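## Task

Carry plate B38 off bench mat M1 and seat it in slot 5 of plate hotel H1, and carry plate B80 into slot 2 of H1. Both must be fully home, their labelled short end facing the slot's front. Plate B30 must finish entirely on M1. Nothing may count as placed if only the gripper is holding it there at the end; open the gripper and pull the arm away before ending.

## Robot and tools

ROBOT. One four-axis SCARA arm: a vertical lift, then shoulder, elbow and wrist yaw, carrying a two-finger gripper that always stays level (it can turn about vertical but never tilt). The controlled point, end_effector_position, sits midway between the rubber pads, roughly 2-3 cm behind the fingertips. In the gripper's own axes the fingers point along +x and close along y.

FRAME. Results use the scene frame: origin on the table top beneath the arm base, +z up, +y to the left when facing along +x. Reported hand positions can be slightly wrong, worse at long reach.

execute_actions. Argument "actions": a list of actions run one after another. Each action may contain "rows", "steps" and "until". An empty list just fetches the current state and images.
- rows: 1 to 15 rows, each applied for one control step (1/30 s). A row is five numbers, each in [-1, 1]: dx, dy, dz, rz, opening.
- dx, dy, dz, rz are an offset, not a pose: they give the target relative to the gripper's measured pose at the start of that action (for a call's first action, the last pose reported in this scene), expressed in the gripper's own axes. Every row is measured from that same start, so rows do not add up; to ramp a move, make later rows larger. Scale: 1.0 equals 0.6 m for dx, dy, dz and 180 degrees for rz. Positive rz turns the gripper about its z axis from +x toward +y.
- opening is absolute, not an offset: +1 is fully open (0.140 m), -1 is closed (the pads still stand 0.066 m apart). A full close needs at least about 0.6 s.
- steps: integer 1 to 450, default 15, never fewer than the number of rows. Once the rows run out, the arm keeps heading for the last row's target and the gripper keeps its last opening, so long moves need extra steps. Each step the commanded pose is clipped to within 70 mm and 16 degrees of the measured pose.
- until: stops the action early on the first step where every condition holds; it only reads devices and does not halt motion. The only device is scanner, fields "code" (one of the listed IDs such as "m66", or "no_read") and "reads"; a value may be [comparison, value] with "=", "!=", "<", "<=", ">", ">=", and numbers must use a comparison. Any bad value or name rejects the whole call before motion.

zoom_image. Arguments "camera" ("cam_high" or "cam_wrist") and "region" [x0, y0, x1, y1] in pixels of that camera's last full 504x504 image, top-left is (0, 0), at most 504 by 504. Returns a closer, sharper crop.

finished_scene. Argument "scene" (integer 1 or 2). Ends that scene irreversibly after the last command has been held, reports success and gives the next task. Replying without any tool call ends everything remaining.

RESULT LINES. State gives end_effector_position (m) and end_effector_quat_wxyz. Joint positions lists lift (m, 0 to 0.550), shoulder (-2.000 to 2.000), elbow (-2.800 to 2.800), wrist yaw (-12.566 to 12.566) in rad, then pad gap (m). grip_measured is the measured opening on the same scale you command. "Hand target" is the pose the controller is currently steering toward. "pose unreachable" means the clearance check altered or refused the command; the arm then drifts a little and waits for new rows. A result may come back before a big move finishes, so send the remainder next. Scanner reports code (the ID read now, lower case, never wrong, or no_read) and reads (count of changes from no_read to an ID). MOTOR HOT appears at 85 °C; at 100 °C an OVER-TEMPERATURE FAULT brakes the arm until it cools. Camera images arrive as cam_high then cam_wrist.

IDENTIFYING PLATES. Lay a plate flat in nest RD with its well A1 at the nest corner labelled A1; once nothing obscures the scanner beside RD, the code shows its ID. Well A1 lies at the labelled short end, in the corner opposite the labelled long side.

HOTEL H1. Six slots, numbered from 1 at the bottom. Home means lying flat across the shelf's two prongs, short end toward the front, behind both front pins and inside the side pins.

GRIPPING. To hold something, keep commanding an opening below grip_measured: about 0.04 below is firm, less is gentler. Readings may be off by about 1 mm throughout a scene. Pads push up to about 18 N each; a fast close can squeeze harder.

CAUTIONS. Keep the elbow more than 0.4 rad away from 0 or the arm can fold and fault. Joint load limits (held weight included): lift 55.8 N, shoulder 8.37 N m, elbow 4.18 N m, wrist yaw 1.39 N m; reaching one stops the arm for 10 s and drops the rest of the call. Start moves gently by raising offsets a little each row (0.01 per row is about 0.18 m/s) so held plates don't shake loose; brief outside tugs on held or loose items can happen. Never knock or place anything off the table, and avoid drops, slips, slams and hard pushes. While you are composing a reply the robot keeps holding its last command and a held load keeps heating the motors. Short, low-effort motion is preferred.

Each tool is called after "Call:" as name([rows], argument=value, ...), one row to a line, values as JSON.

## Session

Call:
execute_actions(actions=[])

Scene clock: 0.00 s.
end_effector_position=(+0.6734, -0.0906, +0.2033) grip_measured=+1.00 end_effector_quat_wxyz=(+0.908, +0.000, +0.000, +0.418)
Joint positions: [ 0.198  0.023  2.108 -1.267  0.14 ]
Hand target: +0.673, -0.091, +0.203; +0.908, +0.000, +0.000, +0.418
scanner: code=no_read reads=0
camera_calibration (this result's frames):
cam_wrist: T_world_to_cam=[[0.762889, -0.646511, 0.00490798, -0.56399], [-0.386895, -0.462596, -0.797695, 0.368394], [0.517989, 0.606654, -0.603041, -0.0754069], [0, 0, 0, 1]] pos_world=[0.611851, -0.148462, 0.251161]

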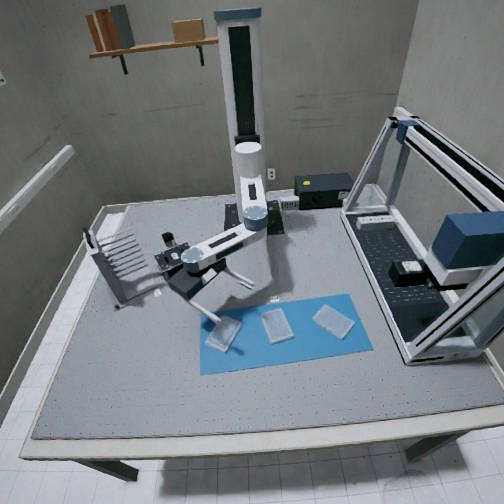

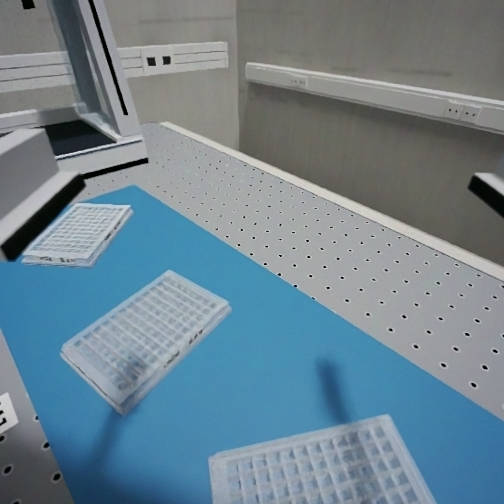

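Call:
zoom_image(camera="cam_wrist", region=[10, 190, 250, 420])

Call:
execute_actions([
  {"rows":[[-0.112,0.284,-0.14,-0.274,1]],"steps":45},
])

Call:
zoom_image(camera="cam_high", region=[190, 285, 380, 380])

Region (10, 190, 250, 420) of cam_wrist's 504x504 image, scaled by 2.100, with more detail than that image has; it fills the top 483 rows of this view, and the rest is white.

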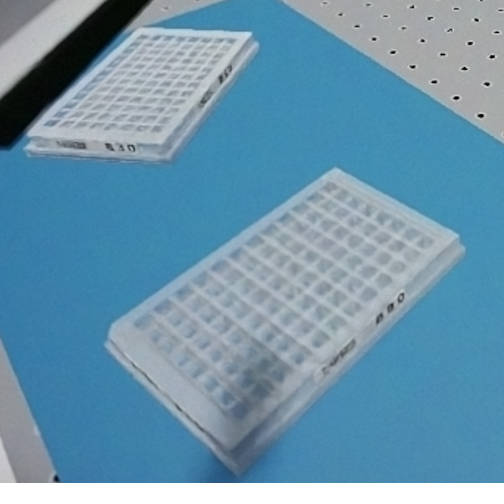

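Scene clock: 3.53 s.
end_effector_position=(+0.5000, -0.0310, +0.1193) grip_measured=+1.00 end_effector_quat_wxyz=(+1.000, +0.000, +0.000, +0.001)
Joint positions: [ 0.114  0.841  0.723 -1.561  0.14 ]
Hand target: +0.500, -0.031, +0.119; +1.000, +0.000, +0.000, +0.001
Off the commanded pose: 0.000 m, 0 deg.
scanner: code=no_read reads=0
camera_calibration (this result's frames):
cam_wrist: T_world_to_cam=[[0.00727178, -0.999962, 0.00490798, -0.0258756], [-0.603004, -0.0083003, -0.797695, 0.384057], [0.797705, 0.00284113, -0.603041, -0.231013], [0, 0, 0, 1]] pos_world=[0.416056, -0.0220305, 0.167177]

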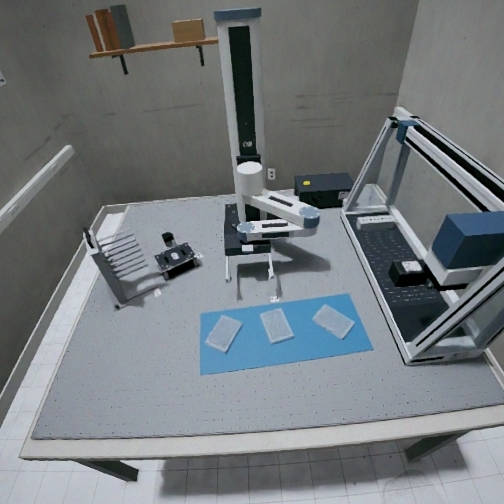

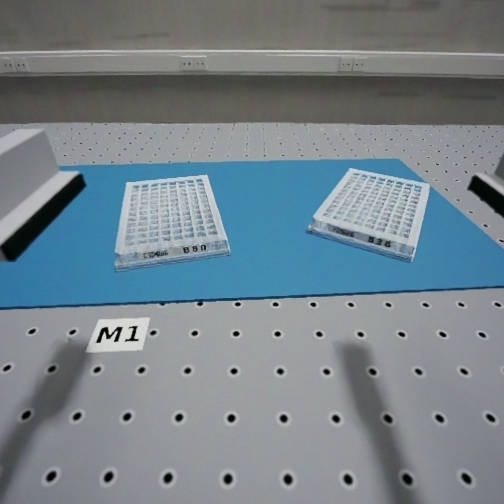

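Region (190, 285, 380, 380) of cam_high's 504x504 image, scaled by 2.653, with more detail than that image has.

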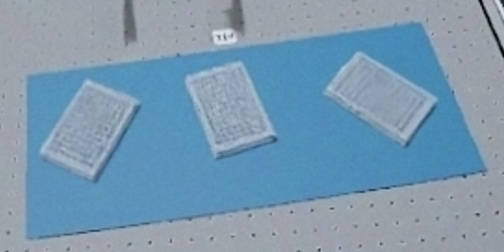

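Call:
execute_actions([
  {"rows":[[0.145,0.107,-0.1,0.08,0.3]],"steps":30},
])

Scene clock: 6.50 s.
end_effector_position=(+0.5869, +0.0335, +0.0593) grip_measured=+0.30 end_effector_quat_wxyz=(+0.992, +0.000, +0.000, +0.127)
Joint positions: [ 0.054  0.886  1.111 -1.743  0.114]
Hand target: +0.587, +0.034, +0.059; +0.992, +0.000, +0.000, +0.127
Off the commanded pose: 0.000 m, 0 deg.
scanner: code=no_read reads=0
camera_calibration (this result's frames):
cam_wrist: T_world_to_cam=[[0.255871, -0.966699, 0.00490798, -0.108752], [-0.581971, -0.158089, -0.797695, 0.381754], [0.771907, 0.201251, -0.603041, -0.328189], [0, 0, 0, 1]] pos_world=[0.503327, 0.021269, 0.107146]

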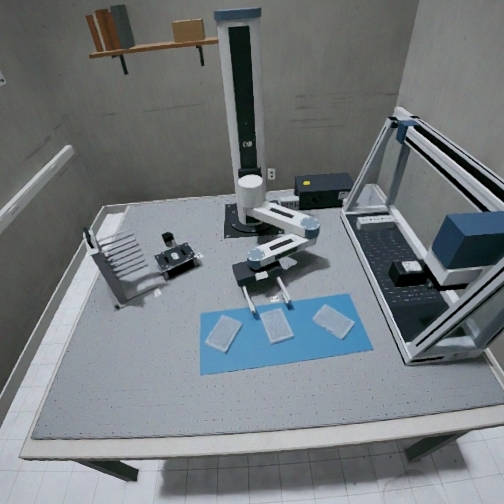

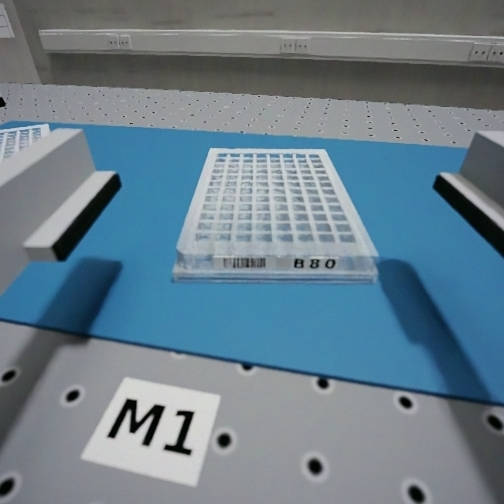

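Call:
execute_actions([
  {"rows":[[0.122,-0.003,0,0,0]],"steps":22},
  {"rows":[[0,0,-0.0625,0,0]],"steps":22},
  {"rows":[[0,0,0,0,-0.4]],"steps":10},
  {"rows":[[0,0,0,0,-0.44],[0,0,0,0,-0.48],[0,0,0,0,-0.53]],"steps":12},
  {"rows":[[0,0,0.01,0,-0.53],[0,0,0.02,0,-0.53],[0,0,0.04,0,-0.53],[0,0,0.07,-0.01,-0.53],[0,0,0.1,-0.03,-0.53],[0,0,0.18,-0.437,-0.53]],"steps":50},
  {"rows":[[0,-0.01,0,0,-0.53],[0.01,-0.03,0,0,-0.53],[0.02,-0.06,0,0,-0.53],[0.29,-0.833,0,0,-0.53]],"steps":70},
])

Call:
zoom_image(camera="cam_wrist", region=[150, 0, 400, 130])

Scene clock: 17.13 s.
end_effector_position=(+0.2850, -0.3250, +0.1297) grip_measured=-0.47 end_effector_quat_wxyz=(+0.848, +0.000, +0.000, -0.531)
Joint positions: [ 0.125 -0.339  0.796 -1.576  0.086]
Hand target: +0.285, -0.325, +0.130; +0.848, +0.000, +0.000, -0.530
Off the commanded pose: 0.000 m, 0 deg.
scanner: code=no_read reads=0
camera_calibration (this result's frames):
cam_wrist: T_world_to_cam=[[-0.897506, -0.440976, 0.00490798, 0.121089], [-0.269447, 0.539519, -0.797695, 0.343235], [0.349116, -0.717258, -0.603041, -0.158532], [0, 0, 0, 1]] pos_world=[0.256508, -0.245493, 0.177601]

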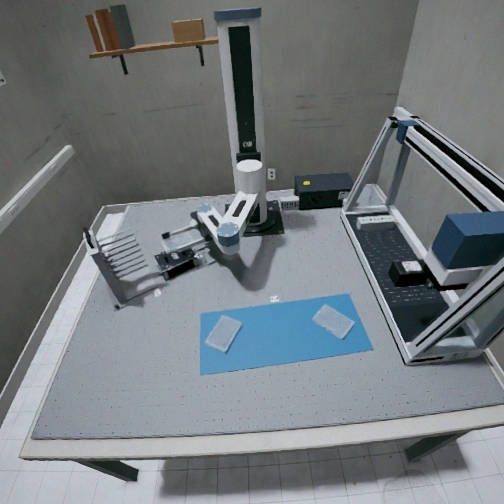

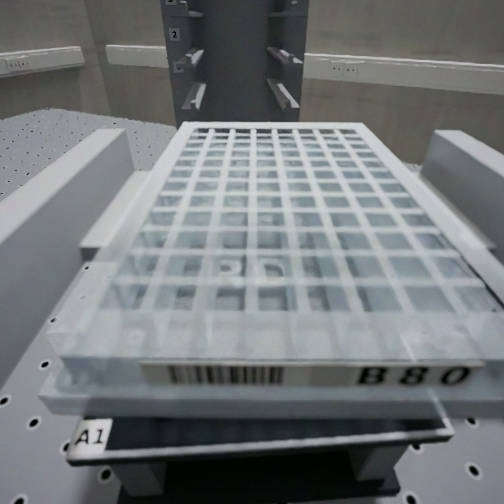

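Region (150, 0, 400, 130) of cam_wrist's 504x504 image, scaled by 2.016, with more detail than that image has; it fills the top 262 rows of this view, and the rest is white.

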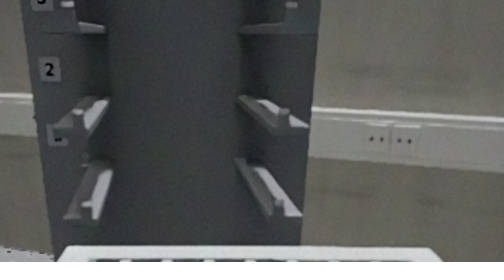

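Call:
execute_actions([
  {"rows":[[0.01,0,0,0,-0.53],[0.03,0.005,0.01,0.005,-0.53],[0.1,0.019,0.045,0.017,-0.53]],"steps":30},
])

Call:
zoom_image(camera="cam_wrist", region=[150, 0, 400, 200])

Scene clock: 21.47 s.
end_effector_position=(+0.3215, -0.3740, +0.1567) grip_measured=-0.47 end_effector_quat_wxyz=(+0.862, +0.000, +0.000, -0.508)
Joint positions: [ 0.152 -0.355  1.053 -1.762  0.086]
Hand target: +0.321, -0.374, +0.157; +0.862, +0.000, +0.000, -0.508
Off the commanded pose: 0.000 m, 0 deg.
scanner: code=no_read reads=0
camera_calibration (this result's frames):
cam_wrist: T_world_to_cam=[[-0.872532, -0.488533, 0.00490798, 0.106311], [-0.298028, 0.524272, -0.797695, 0.404561], [0.387127, -0.697477, -0.603041, -0.194969], [0, 0, 0, 1]] pos_world=[0.288808, -0.29615, 0.20462]

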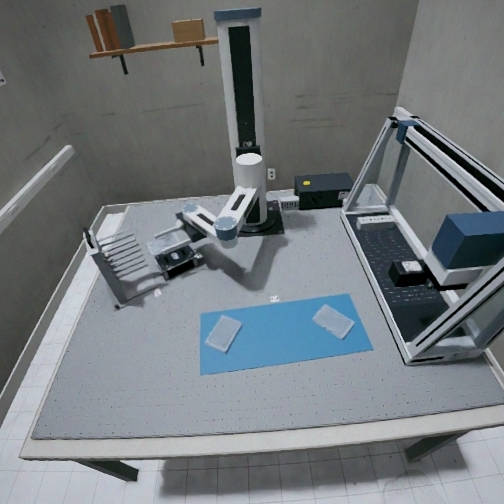

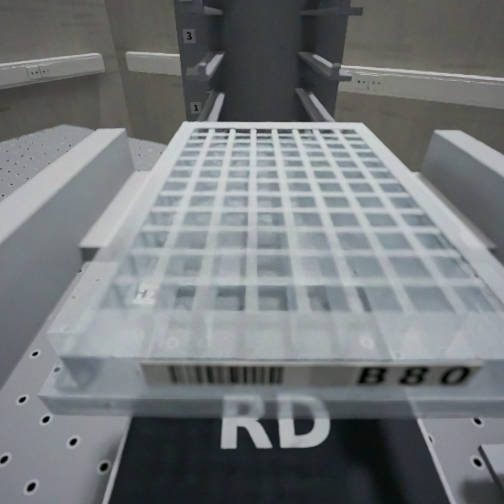

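Region (150, 0, 400, 200) of cam_wrist's 504x504 image, scaled by 2.016, with more detail than that image has; it fills the top 403 rows of this view, and the rest is white.

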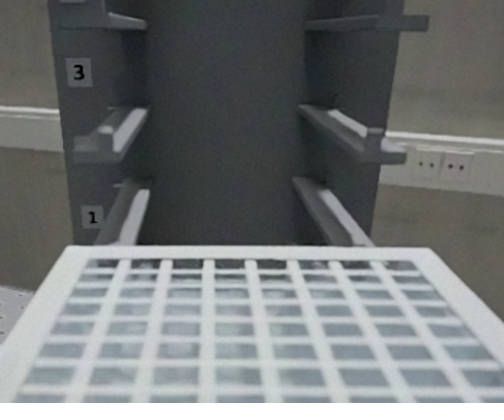

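Call:
execute_actions([
  {"rows":[[0,0,0.015,0,-0.53]],"steps":12},
  {"rows":[[0.01,0,0,0,-0.53],[0.02,0,0,0,-0.53],[0.03,0,0,0,-0.53],[0.04,0,0,0,-0.53],[0.05,0,0,0,-0.53],[0.06,0,0,0,-0.53],[0.07,0,0,0,-0.53],[0.08,0,0,0,-0.53],[0.09,0,0,0,-0.53],[0.1,0,0,0,-0.53]],"steps":25},
])

Scene clock: 25.63 s.
end_effector_position=(+0.3507, -0.4265, +0.1658) grip_measured=-0.47 end_effector_quat_wxyz=(+0.862, +0.000, +0.000, -0.507)
Joint positions: [ 0.161 -0.423  1.331 -1.973  0.086]
Hand target: +0.351, -0.426, +0.166; +0.862, +0.000, +0.000, -0.508
Off the commanded pose: 0.000 m, 0 deg.
scanner: code=no_read reads=0
camera_calibration (this result's frames):
cam_wrist: T_world_to_cam=[[-0.872266, -0.489008, 0.00490798, 0.105817], [-0.298314, 0.52411, -0.797695, 0.448004], [0.387507, -0.697266, -0.603041, -0.237481], [0, 0, 0, 1]] pos_world=[0.317972, -0.348646, 0.213641]

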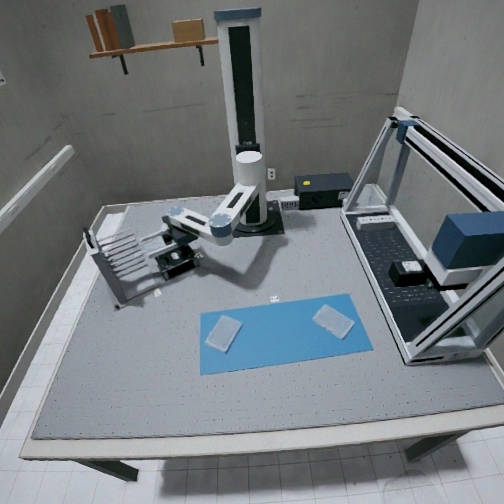

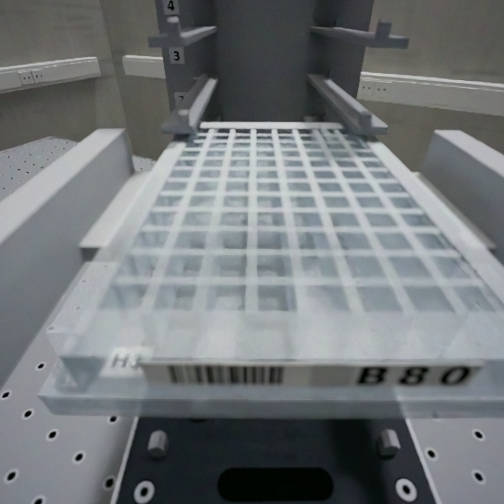

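Under shelf 3, centred.

Call:
execute_actions([
  {"rows":[[0.01,0,0,0,-0.53],[0.02,0,0,0,-0.53],[0.03,0,0,0,-0.53],[0.04,0,0,0,-0.53],[0.05,0,0,0,-0.53],[0.06,0,0,0,-0.53],[0.07,0,0,0,-0.53],[0.08,0,0,0,-0.53],[0.09,0,0,0,-0.53],[0.1,0,0,0,-0.53],[0.11,0,0,0,-0.53],[0.12,0,0,0,-0.53],[0.13,0,0,0,-0.53],[0.14,0,0,0,-0.53],[0.153,0,0,0,-0.53]],"steps":30},
])

Scene clock: 28.77 s.
end_effector_position=(+0.3953, -0.5068, +0.1658) grip_measured=-0.47 end_effector_quat_wxyz=(+0.862, +0.000, +0.000, -0.507)
Joint positions: [ 0.161 -0.599  1.834 -2.299  0.086]
Hand target: +0.395, -0.507, +0.166; +0.862, +0.000, +0.000, -0.507
Off the commanded pose: 0.000 m, 0 deg.
scanner: code=no_read reads=0
camera_calibration (this result's frames):
cam_wrist: T_world_to_cam=[[-0.872065, -0.489366, 0.00490798, 0.105217], [-0.298529, 0.523987, -0.797695, 0.503417], [0.387793, -0.697107, -0.603041, -0.310787], [0, 0, 0, 1]] pos_world=[0.362561, -0.428946, 0.21364]

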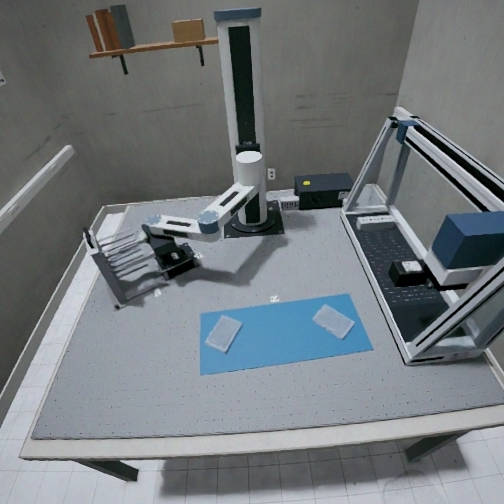

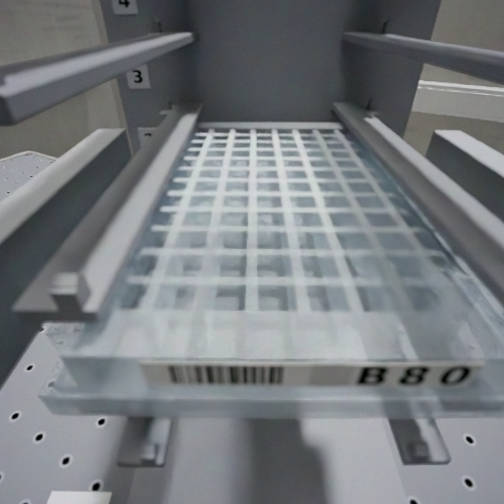

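Call:
execute_actions([
  {"rows":[[0.006,0.001,0,0,-0.53],[0.013,0.0015,0,0,-0.53]],"steps":15},
])

Scene clock: 31.03 s.
end_effector_position=(+0.4000, -0.5131, +0.1658) grip_measured=-0.47 end_effector_quat_wxyz=(+0.862, +0.000, +0.000, -0.507)
Joint positions: [ 0.161 -0.616  1.884 -2.331  0.086]
Hand target: +0.400, -0.513, +0.166; +0.862, +0.000, +0.000, -0.507
Off the commanded pose: 0.000 m, 0 deg.
scanner: code=no_read reads=0
camera_calibration (this result's frames):
cam_wrist: T_world_to_cam=[[-0.871779, -0.489874, 0.00490798, 0.105853], [-0.298835, 0.523813, -0.797695, 0.508182], [0.3882, -0.696881, -0.603041, -0.317085], [0, 0, 0, 1]] pos_world=[0.367235, -0.435309, 0.213639]

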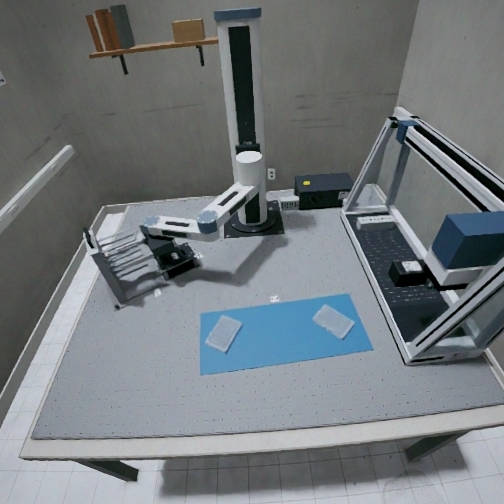

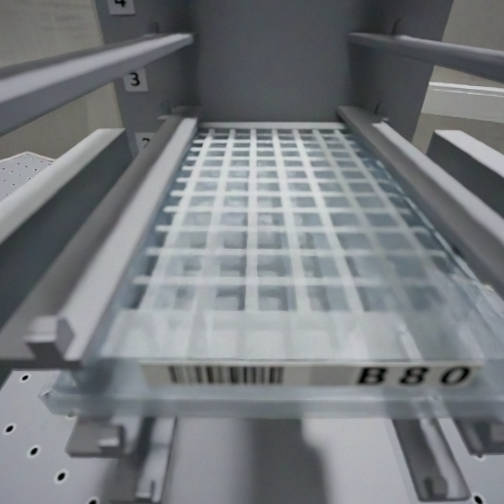

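Call:
execute_actions([
  {"rows":[[0.005,0,0,0,-0.53]],"steps":12},
  {"rows":[[0,0,-0.005,0,-0.53]],"steps":12},
])

Scene clock: 33.90 s.
end_effector_position=(+0.4004, -0.5153, +0.1627) grip_measured=-0.47 end_effector_quat_wxyz=(+0.862, +0.000, +0.000, -0.506)
Joint positions: [ 0.158 -0.624  1.898 -2.336  0.086]
Hand target: +0.401, -0.515, +0.163; +0.862, +0.000, +0.000, -0.506
Off the commanded pose: 0.000 m, 0 deg.
scanner: code=no_read reads=0
camera_calibration (this result's frames):
cam_wrist: T_world_to_cam=[[-0.871136, -0.491017, 0.00490798, 0.104301], [-0.299521, 0.523421, -0.797695, 0.507105], [0.389113, -0.696371, -0.603041, -0.320715], [0, 0, 0, 1]] pos_world=[0.367543, -0.437553, 0.2106]

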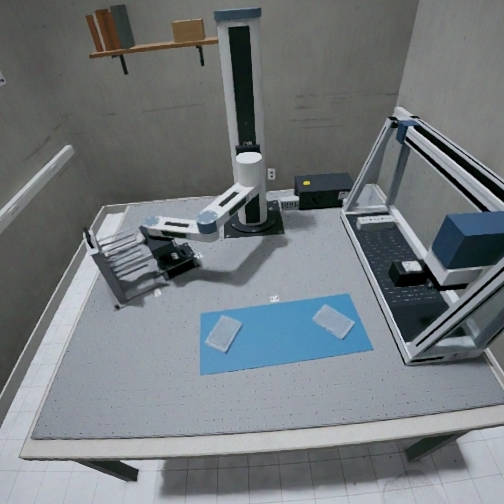

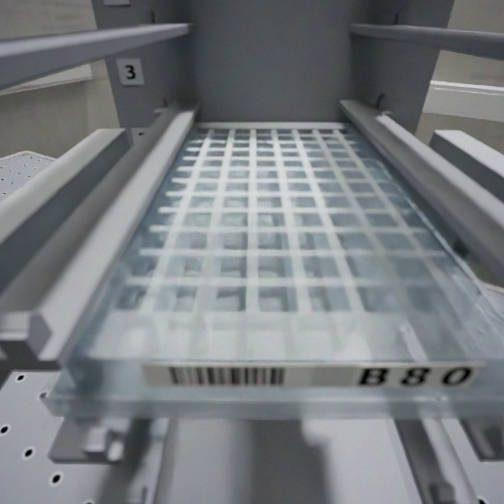

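At the wall.

Call:
execute_actions([
  {"rows":[[-0.001,0.001,-0.004,0,-0.53],[-0.001,0.001,-0.009,0,-0.53]],"steps":15},
  {"rows":[[0,0,0,0,-0.25]],"steps":12},
  {"rows":[[-0.2,0,0.0,0,-0.25]],"steps":25},
])

Scene clock: 37.27 s.
end_effector_position=(+0.3422, -0.4097, +0.1578) grip_measured=-0.25 end_effector_quat_wxyz=(+0.862, +0.000, +0.000, -0.506)
Joint positions: [ 0.153 -0.396  1.241 -1.906  0.094]
Hand target: +0.342, -0.410, +0.158; +0.863, +0.000, +0.000, -0.506
Off the commanded pose: 0.000 m, 0 deg.
scanner: code=no_read reads=0
camera_calibration (this result's frames):
cam_wrist: T_world_to_cam=[[-0.870963, -0.491323, 0.00490798, 0.105286], [-0.299705, 0.523316, -0.797695, 0.430479], [0.389358, -0.696234, -0.603041, -0.227462], [0, 0, 0, 1]] pos_world=[0.309281, -0.331914, 0.205705]

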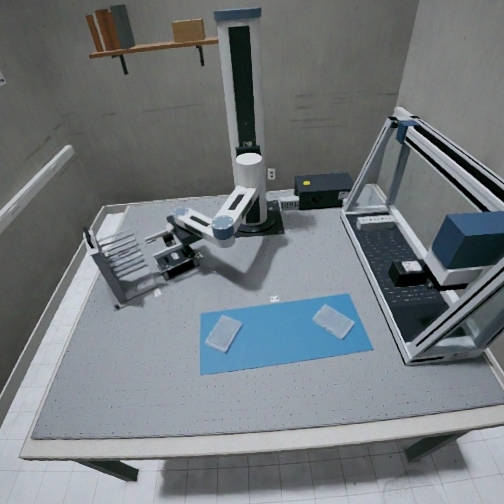

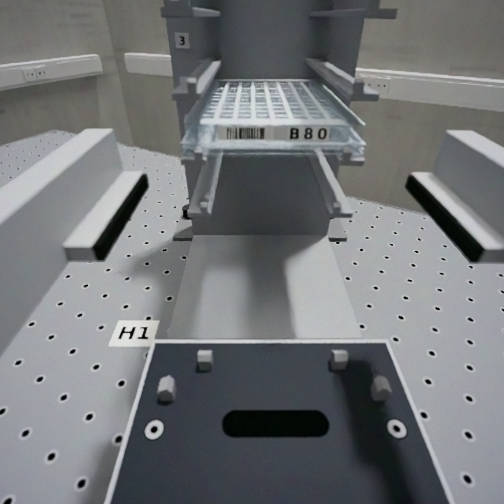

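Call:
execute_actions([
  {"rows":[[-0.233,0.642,-0.164,0.171,0.3]],"steps":55},
])

Scene clock: 40.90 s.
end_effector_position=(+0.6101, -0.1000, +0.0594) grip_measured=+0.30 end_effector_quat_wxyz=(+0.966, +0.000, +0.000, -0.259)
Joint positions: [ 0.054  0.727  1.295 -2.547  0.114]
Hand target: +0.610, -0.100, +0.059; +0.966, +0.000, +0.000, -0.259
Off the commanded pose: 0.000 m, 0 deg.
scanner: code=no_read reads=0
camera_calibration (this result's frames):
cam_wrist: T_world_to_cam=[[-0.497295, -0.867568, 0.00490798, 0.225688], [-0.525138, 0.2965, -0.797695, 0.38504], [0.690599, -0.399267, -0.603041, -0.329599], [0, 0, 0, 1]] pos_world=[0.542054, -0.0499627, 0.107275]

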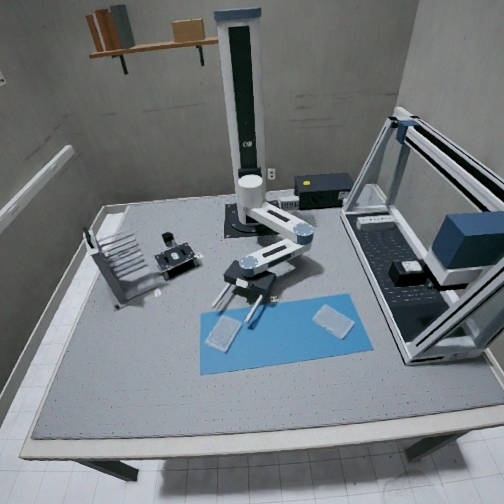

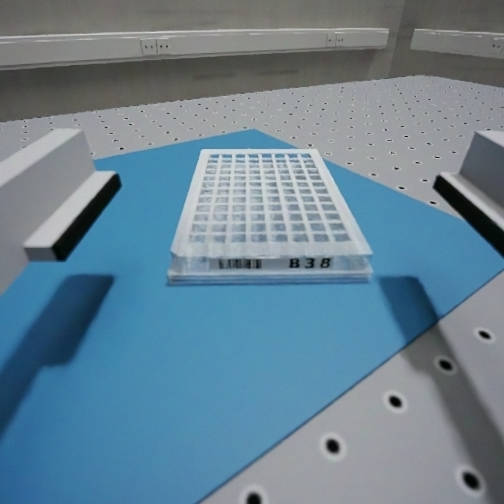

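Call:
execute_actions([
  {"rows":[[0.122,0.004,0,0.006,0]],"steps":22},
  {"rows":[[0,0,-0.0627,0,0]],"steps":22},
  {"rows":[[0,0,0,0,-0.4]],"steps":10},
  {"rows":[[0,0,0,0,-0.44],[0,0,0,0,-0.48],[0,0,0,0,-0.53]],"steps":12},
  {"rows":[[0,0,0.01,0,-0.53],[0,0,0.02,0,-0.53],[0,0,0.04,0,-0.53],[0,-0.01,0.07,-0.01,-0.53],[-0.01,-0.03,0.1,-0.03,-0.53],[-0.322,-0.635,0.36,-0.178,-0.53]],"steps":70},
])

Call:
zoom_image(camera="cam_wrist", region=[150, 0, 400, 200])

Scene clock: 49.40 s.
end_effector_position=(+0.3213, -0.3744, +0.2378) grip_measured=-0.47 end_effector_quat_wxyz=(+0.862, +0.000, +0.000, -0.508)
Joint positions: [ 0.233 -0.357  1.054 -1.762  0.086]
Hand target: +0.321, -0.374, +0.238; +0.862, +0.000, +0.000, -0.508
Off the commanded pose: 0.000 m, 0 deg.
scanner: code=no_read reads=0
camera_calibration (this result's frames):
cam_wrist: T_world_to_cam=[[-0.872633, -0.488353, 0.00490798, 0.105646], [-0.29792, 0.524334, -0.797695, 0.469294], [0.386983, -0.697557, -0.603041, -0.146229], [0, 0, 0, 1]] pos_world=[0.28859, -0.296478, 0.285654]

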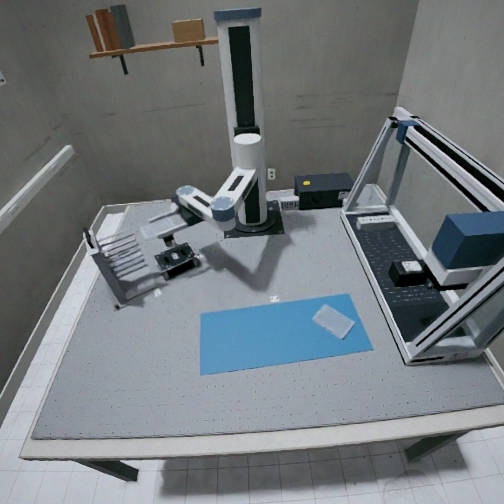

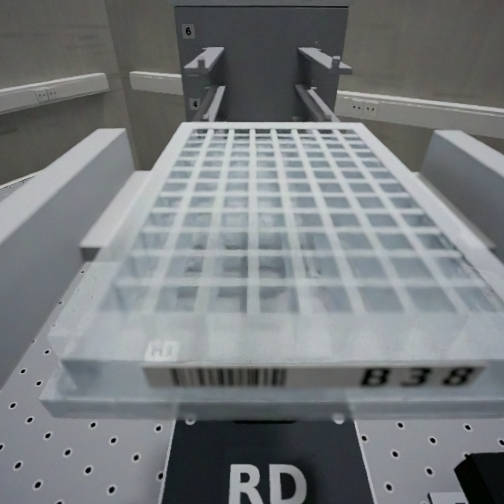

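Region (150, 0, 400, 200) of cam_wrist's 504x504 image, scaled by 2.016, with more detail than that image has; it fills the top 403 rows of this view, and the rest is white.

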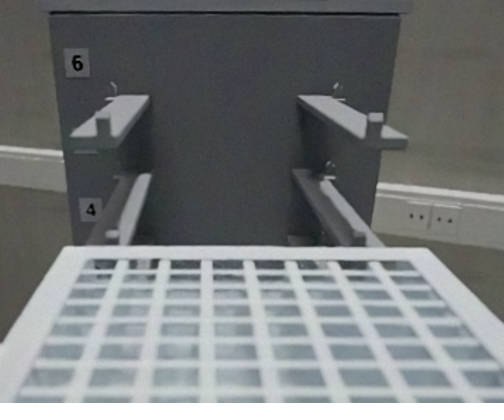

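Call:
execute_actions([
  {"rows":[[0,0.001,0.019,0,-0.53]],"steps":12},
  {"rows":[[0.01,0,0,0,-0.53],[0.02,0,0,0,-0.53],[0.04,0,0,0,-0.53],[0.06,0,0,0,-0.53],[0.08,0,0,0,-0.53],[0.1,0,0,0,-0.53],[0.12,0,0,0,-0.53],[0.14,0,0,0,-0.53],[0.16,0,0,0,-0.53],[0.18,0,0,0,-0.53],[0.2,0,0,0,-0.53],[0.22,0,0,0,-0.53],[0.24,0,0,0,-0.53],[0.255,0,0,0,-0.53],[0.269,0.0008,0,0,-0.53]],"steps":45},
  {"rows":[[0,0,-0.004,0,-0.53]],"steps":10},
])

Scene clock: 54.17 s.
end_effector_position=(+0.4006, -0.5150, +0.2467) grip_measured=-0.47 end_effector_quat_wxyz=(+0.862, +0.000, +0.000, -0.507)
Joint positions: [ 0.242 -0.622  1.896 -2.339  0.086]
Hand target: +0.401, -0.515, +0.247; +0.862, +0.000, +0.000, -0.507
Off the commanded pose: 0.000 m, 0 deg.
scanner: code=no_read reads=0
camera_calibration (this result's frames):
cam_wrist: T_world_to_cam=[[-0.872289, -0.488967, 0.00490798, 0.105657], [-0.298289, 0.524124, -0.797695, 0.573885], [0.387474, -0.697284, -0.603041, -0.269698], [0, 0, 0, 1]] pos_world=[0.367848, -0.43718, 0.294628]

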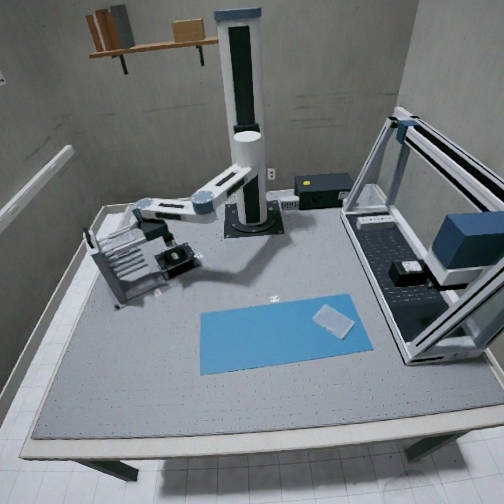

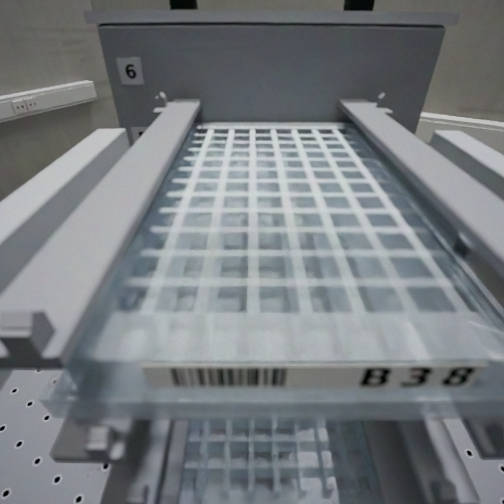

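Call:
execute_actions([
  {"rows":[[0,0,-0.004,0,-0.53],[0,0,-0.0083,0,-0.53]],"steps":15},
  {"rows":[[0,0,0,0,-0.25]],"steps":12},
  {"rows":[[-0.2,0,0.0,0,-0.25]],"steps":25},
])

Call:
zoom_image(camera="cam_wrist", region=[150, 60, 400, 310])

Scene clock: 57.47 s.
end_effector_position=(+0.3424, -0.4100, +0.2422) grip_measured=-0.25 end_effector_quat_wxyz=(+0.862, +0.000, +0.000, -0.507)
Joint positions: [ 0.237 -0.396  1.242 -1.91   0.094]
Hand target: +0.342, -0.410, +0.242; +0.862, +0.000, +0.000, -0.507
Off the commanded pose: 0.000 m, 0 deg.
scanner: code=no_read reads=0
camera_calibration (this result's frames):
cam_wrist: T_world_to_cam=[[-0.871962, -0.489548, 0.00490798, 0.105896], [-0.298639, 0.523925, -0.797695, 0.497932], [0.387939, -0.697026, -0.603041, -0.176709], [0, 0, 0, 1]] pos_world=[0.309591, -0.332209, 0.290116]

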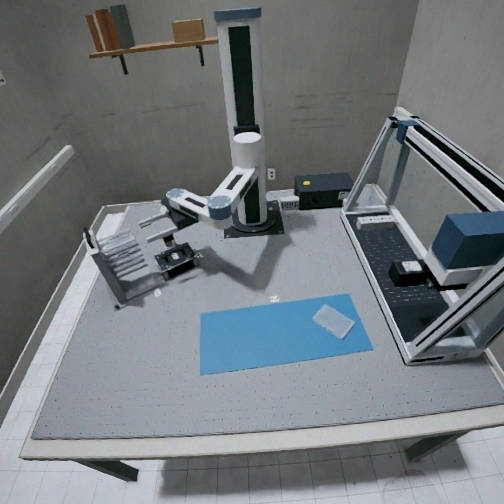

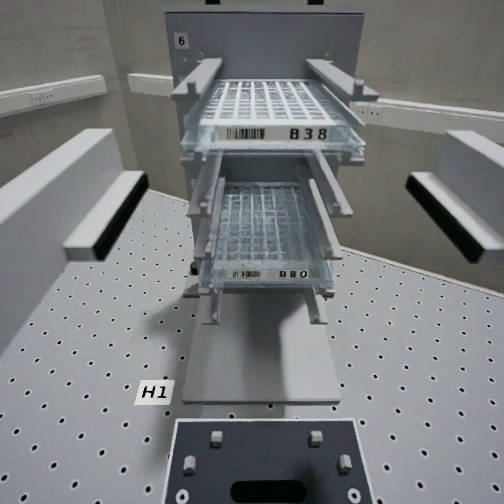

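Region (150, 60, 400, 310) of cam_wrist's 504x504 image, scaled by 2.016, with more detail than that image has.

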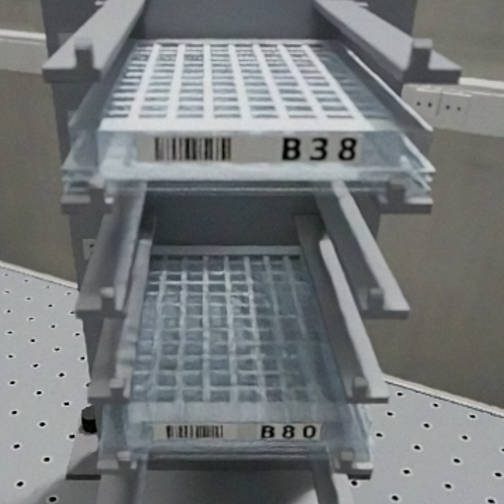

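Call:
finished_scene(scene=2)

The scene is finished: the task was done.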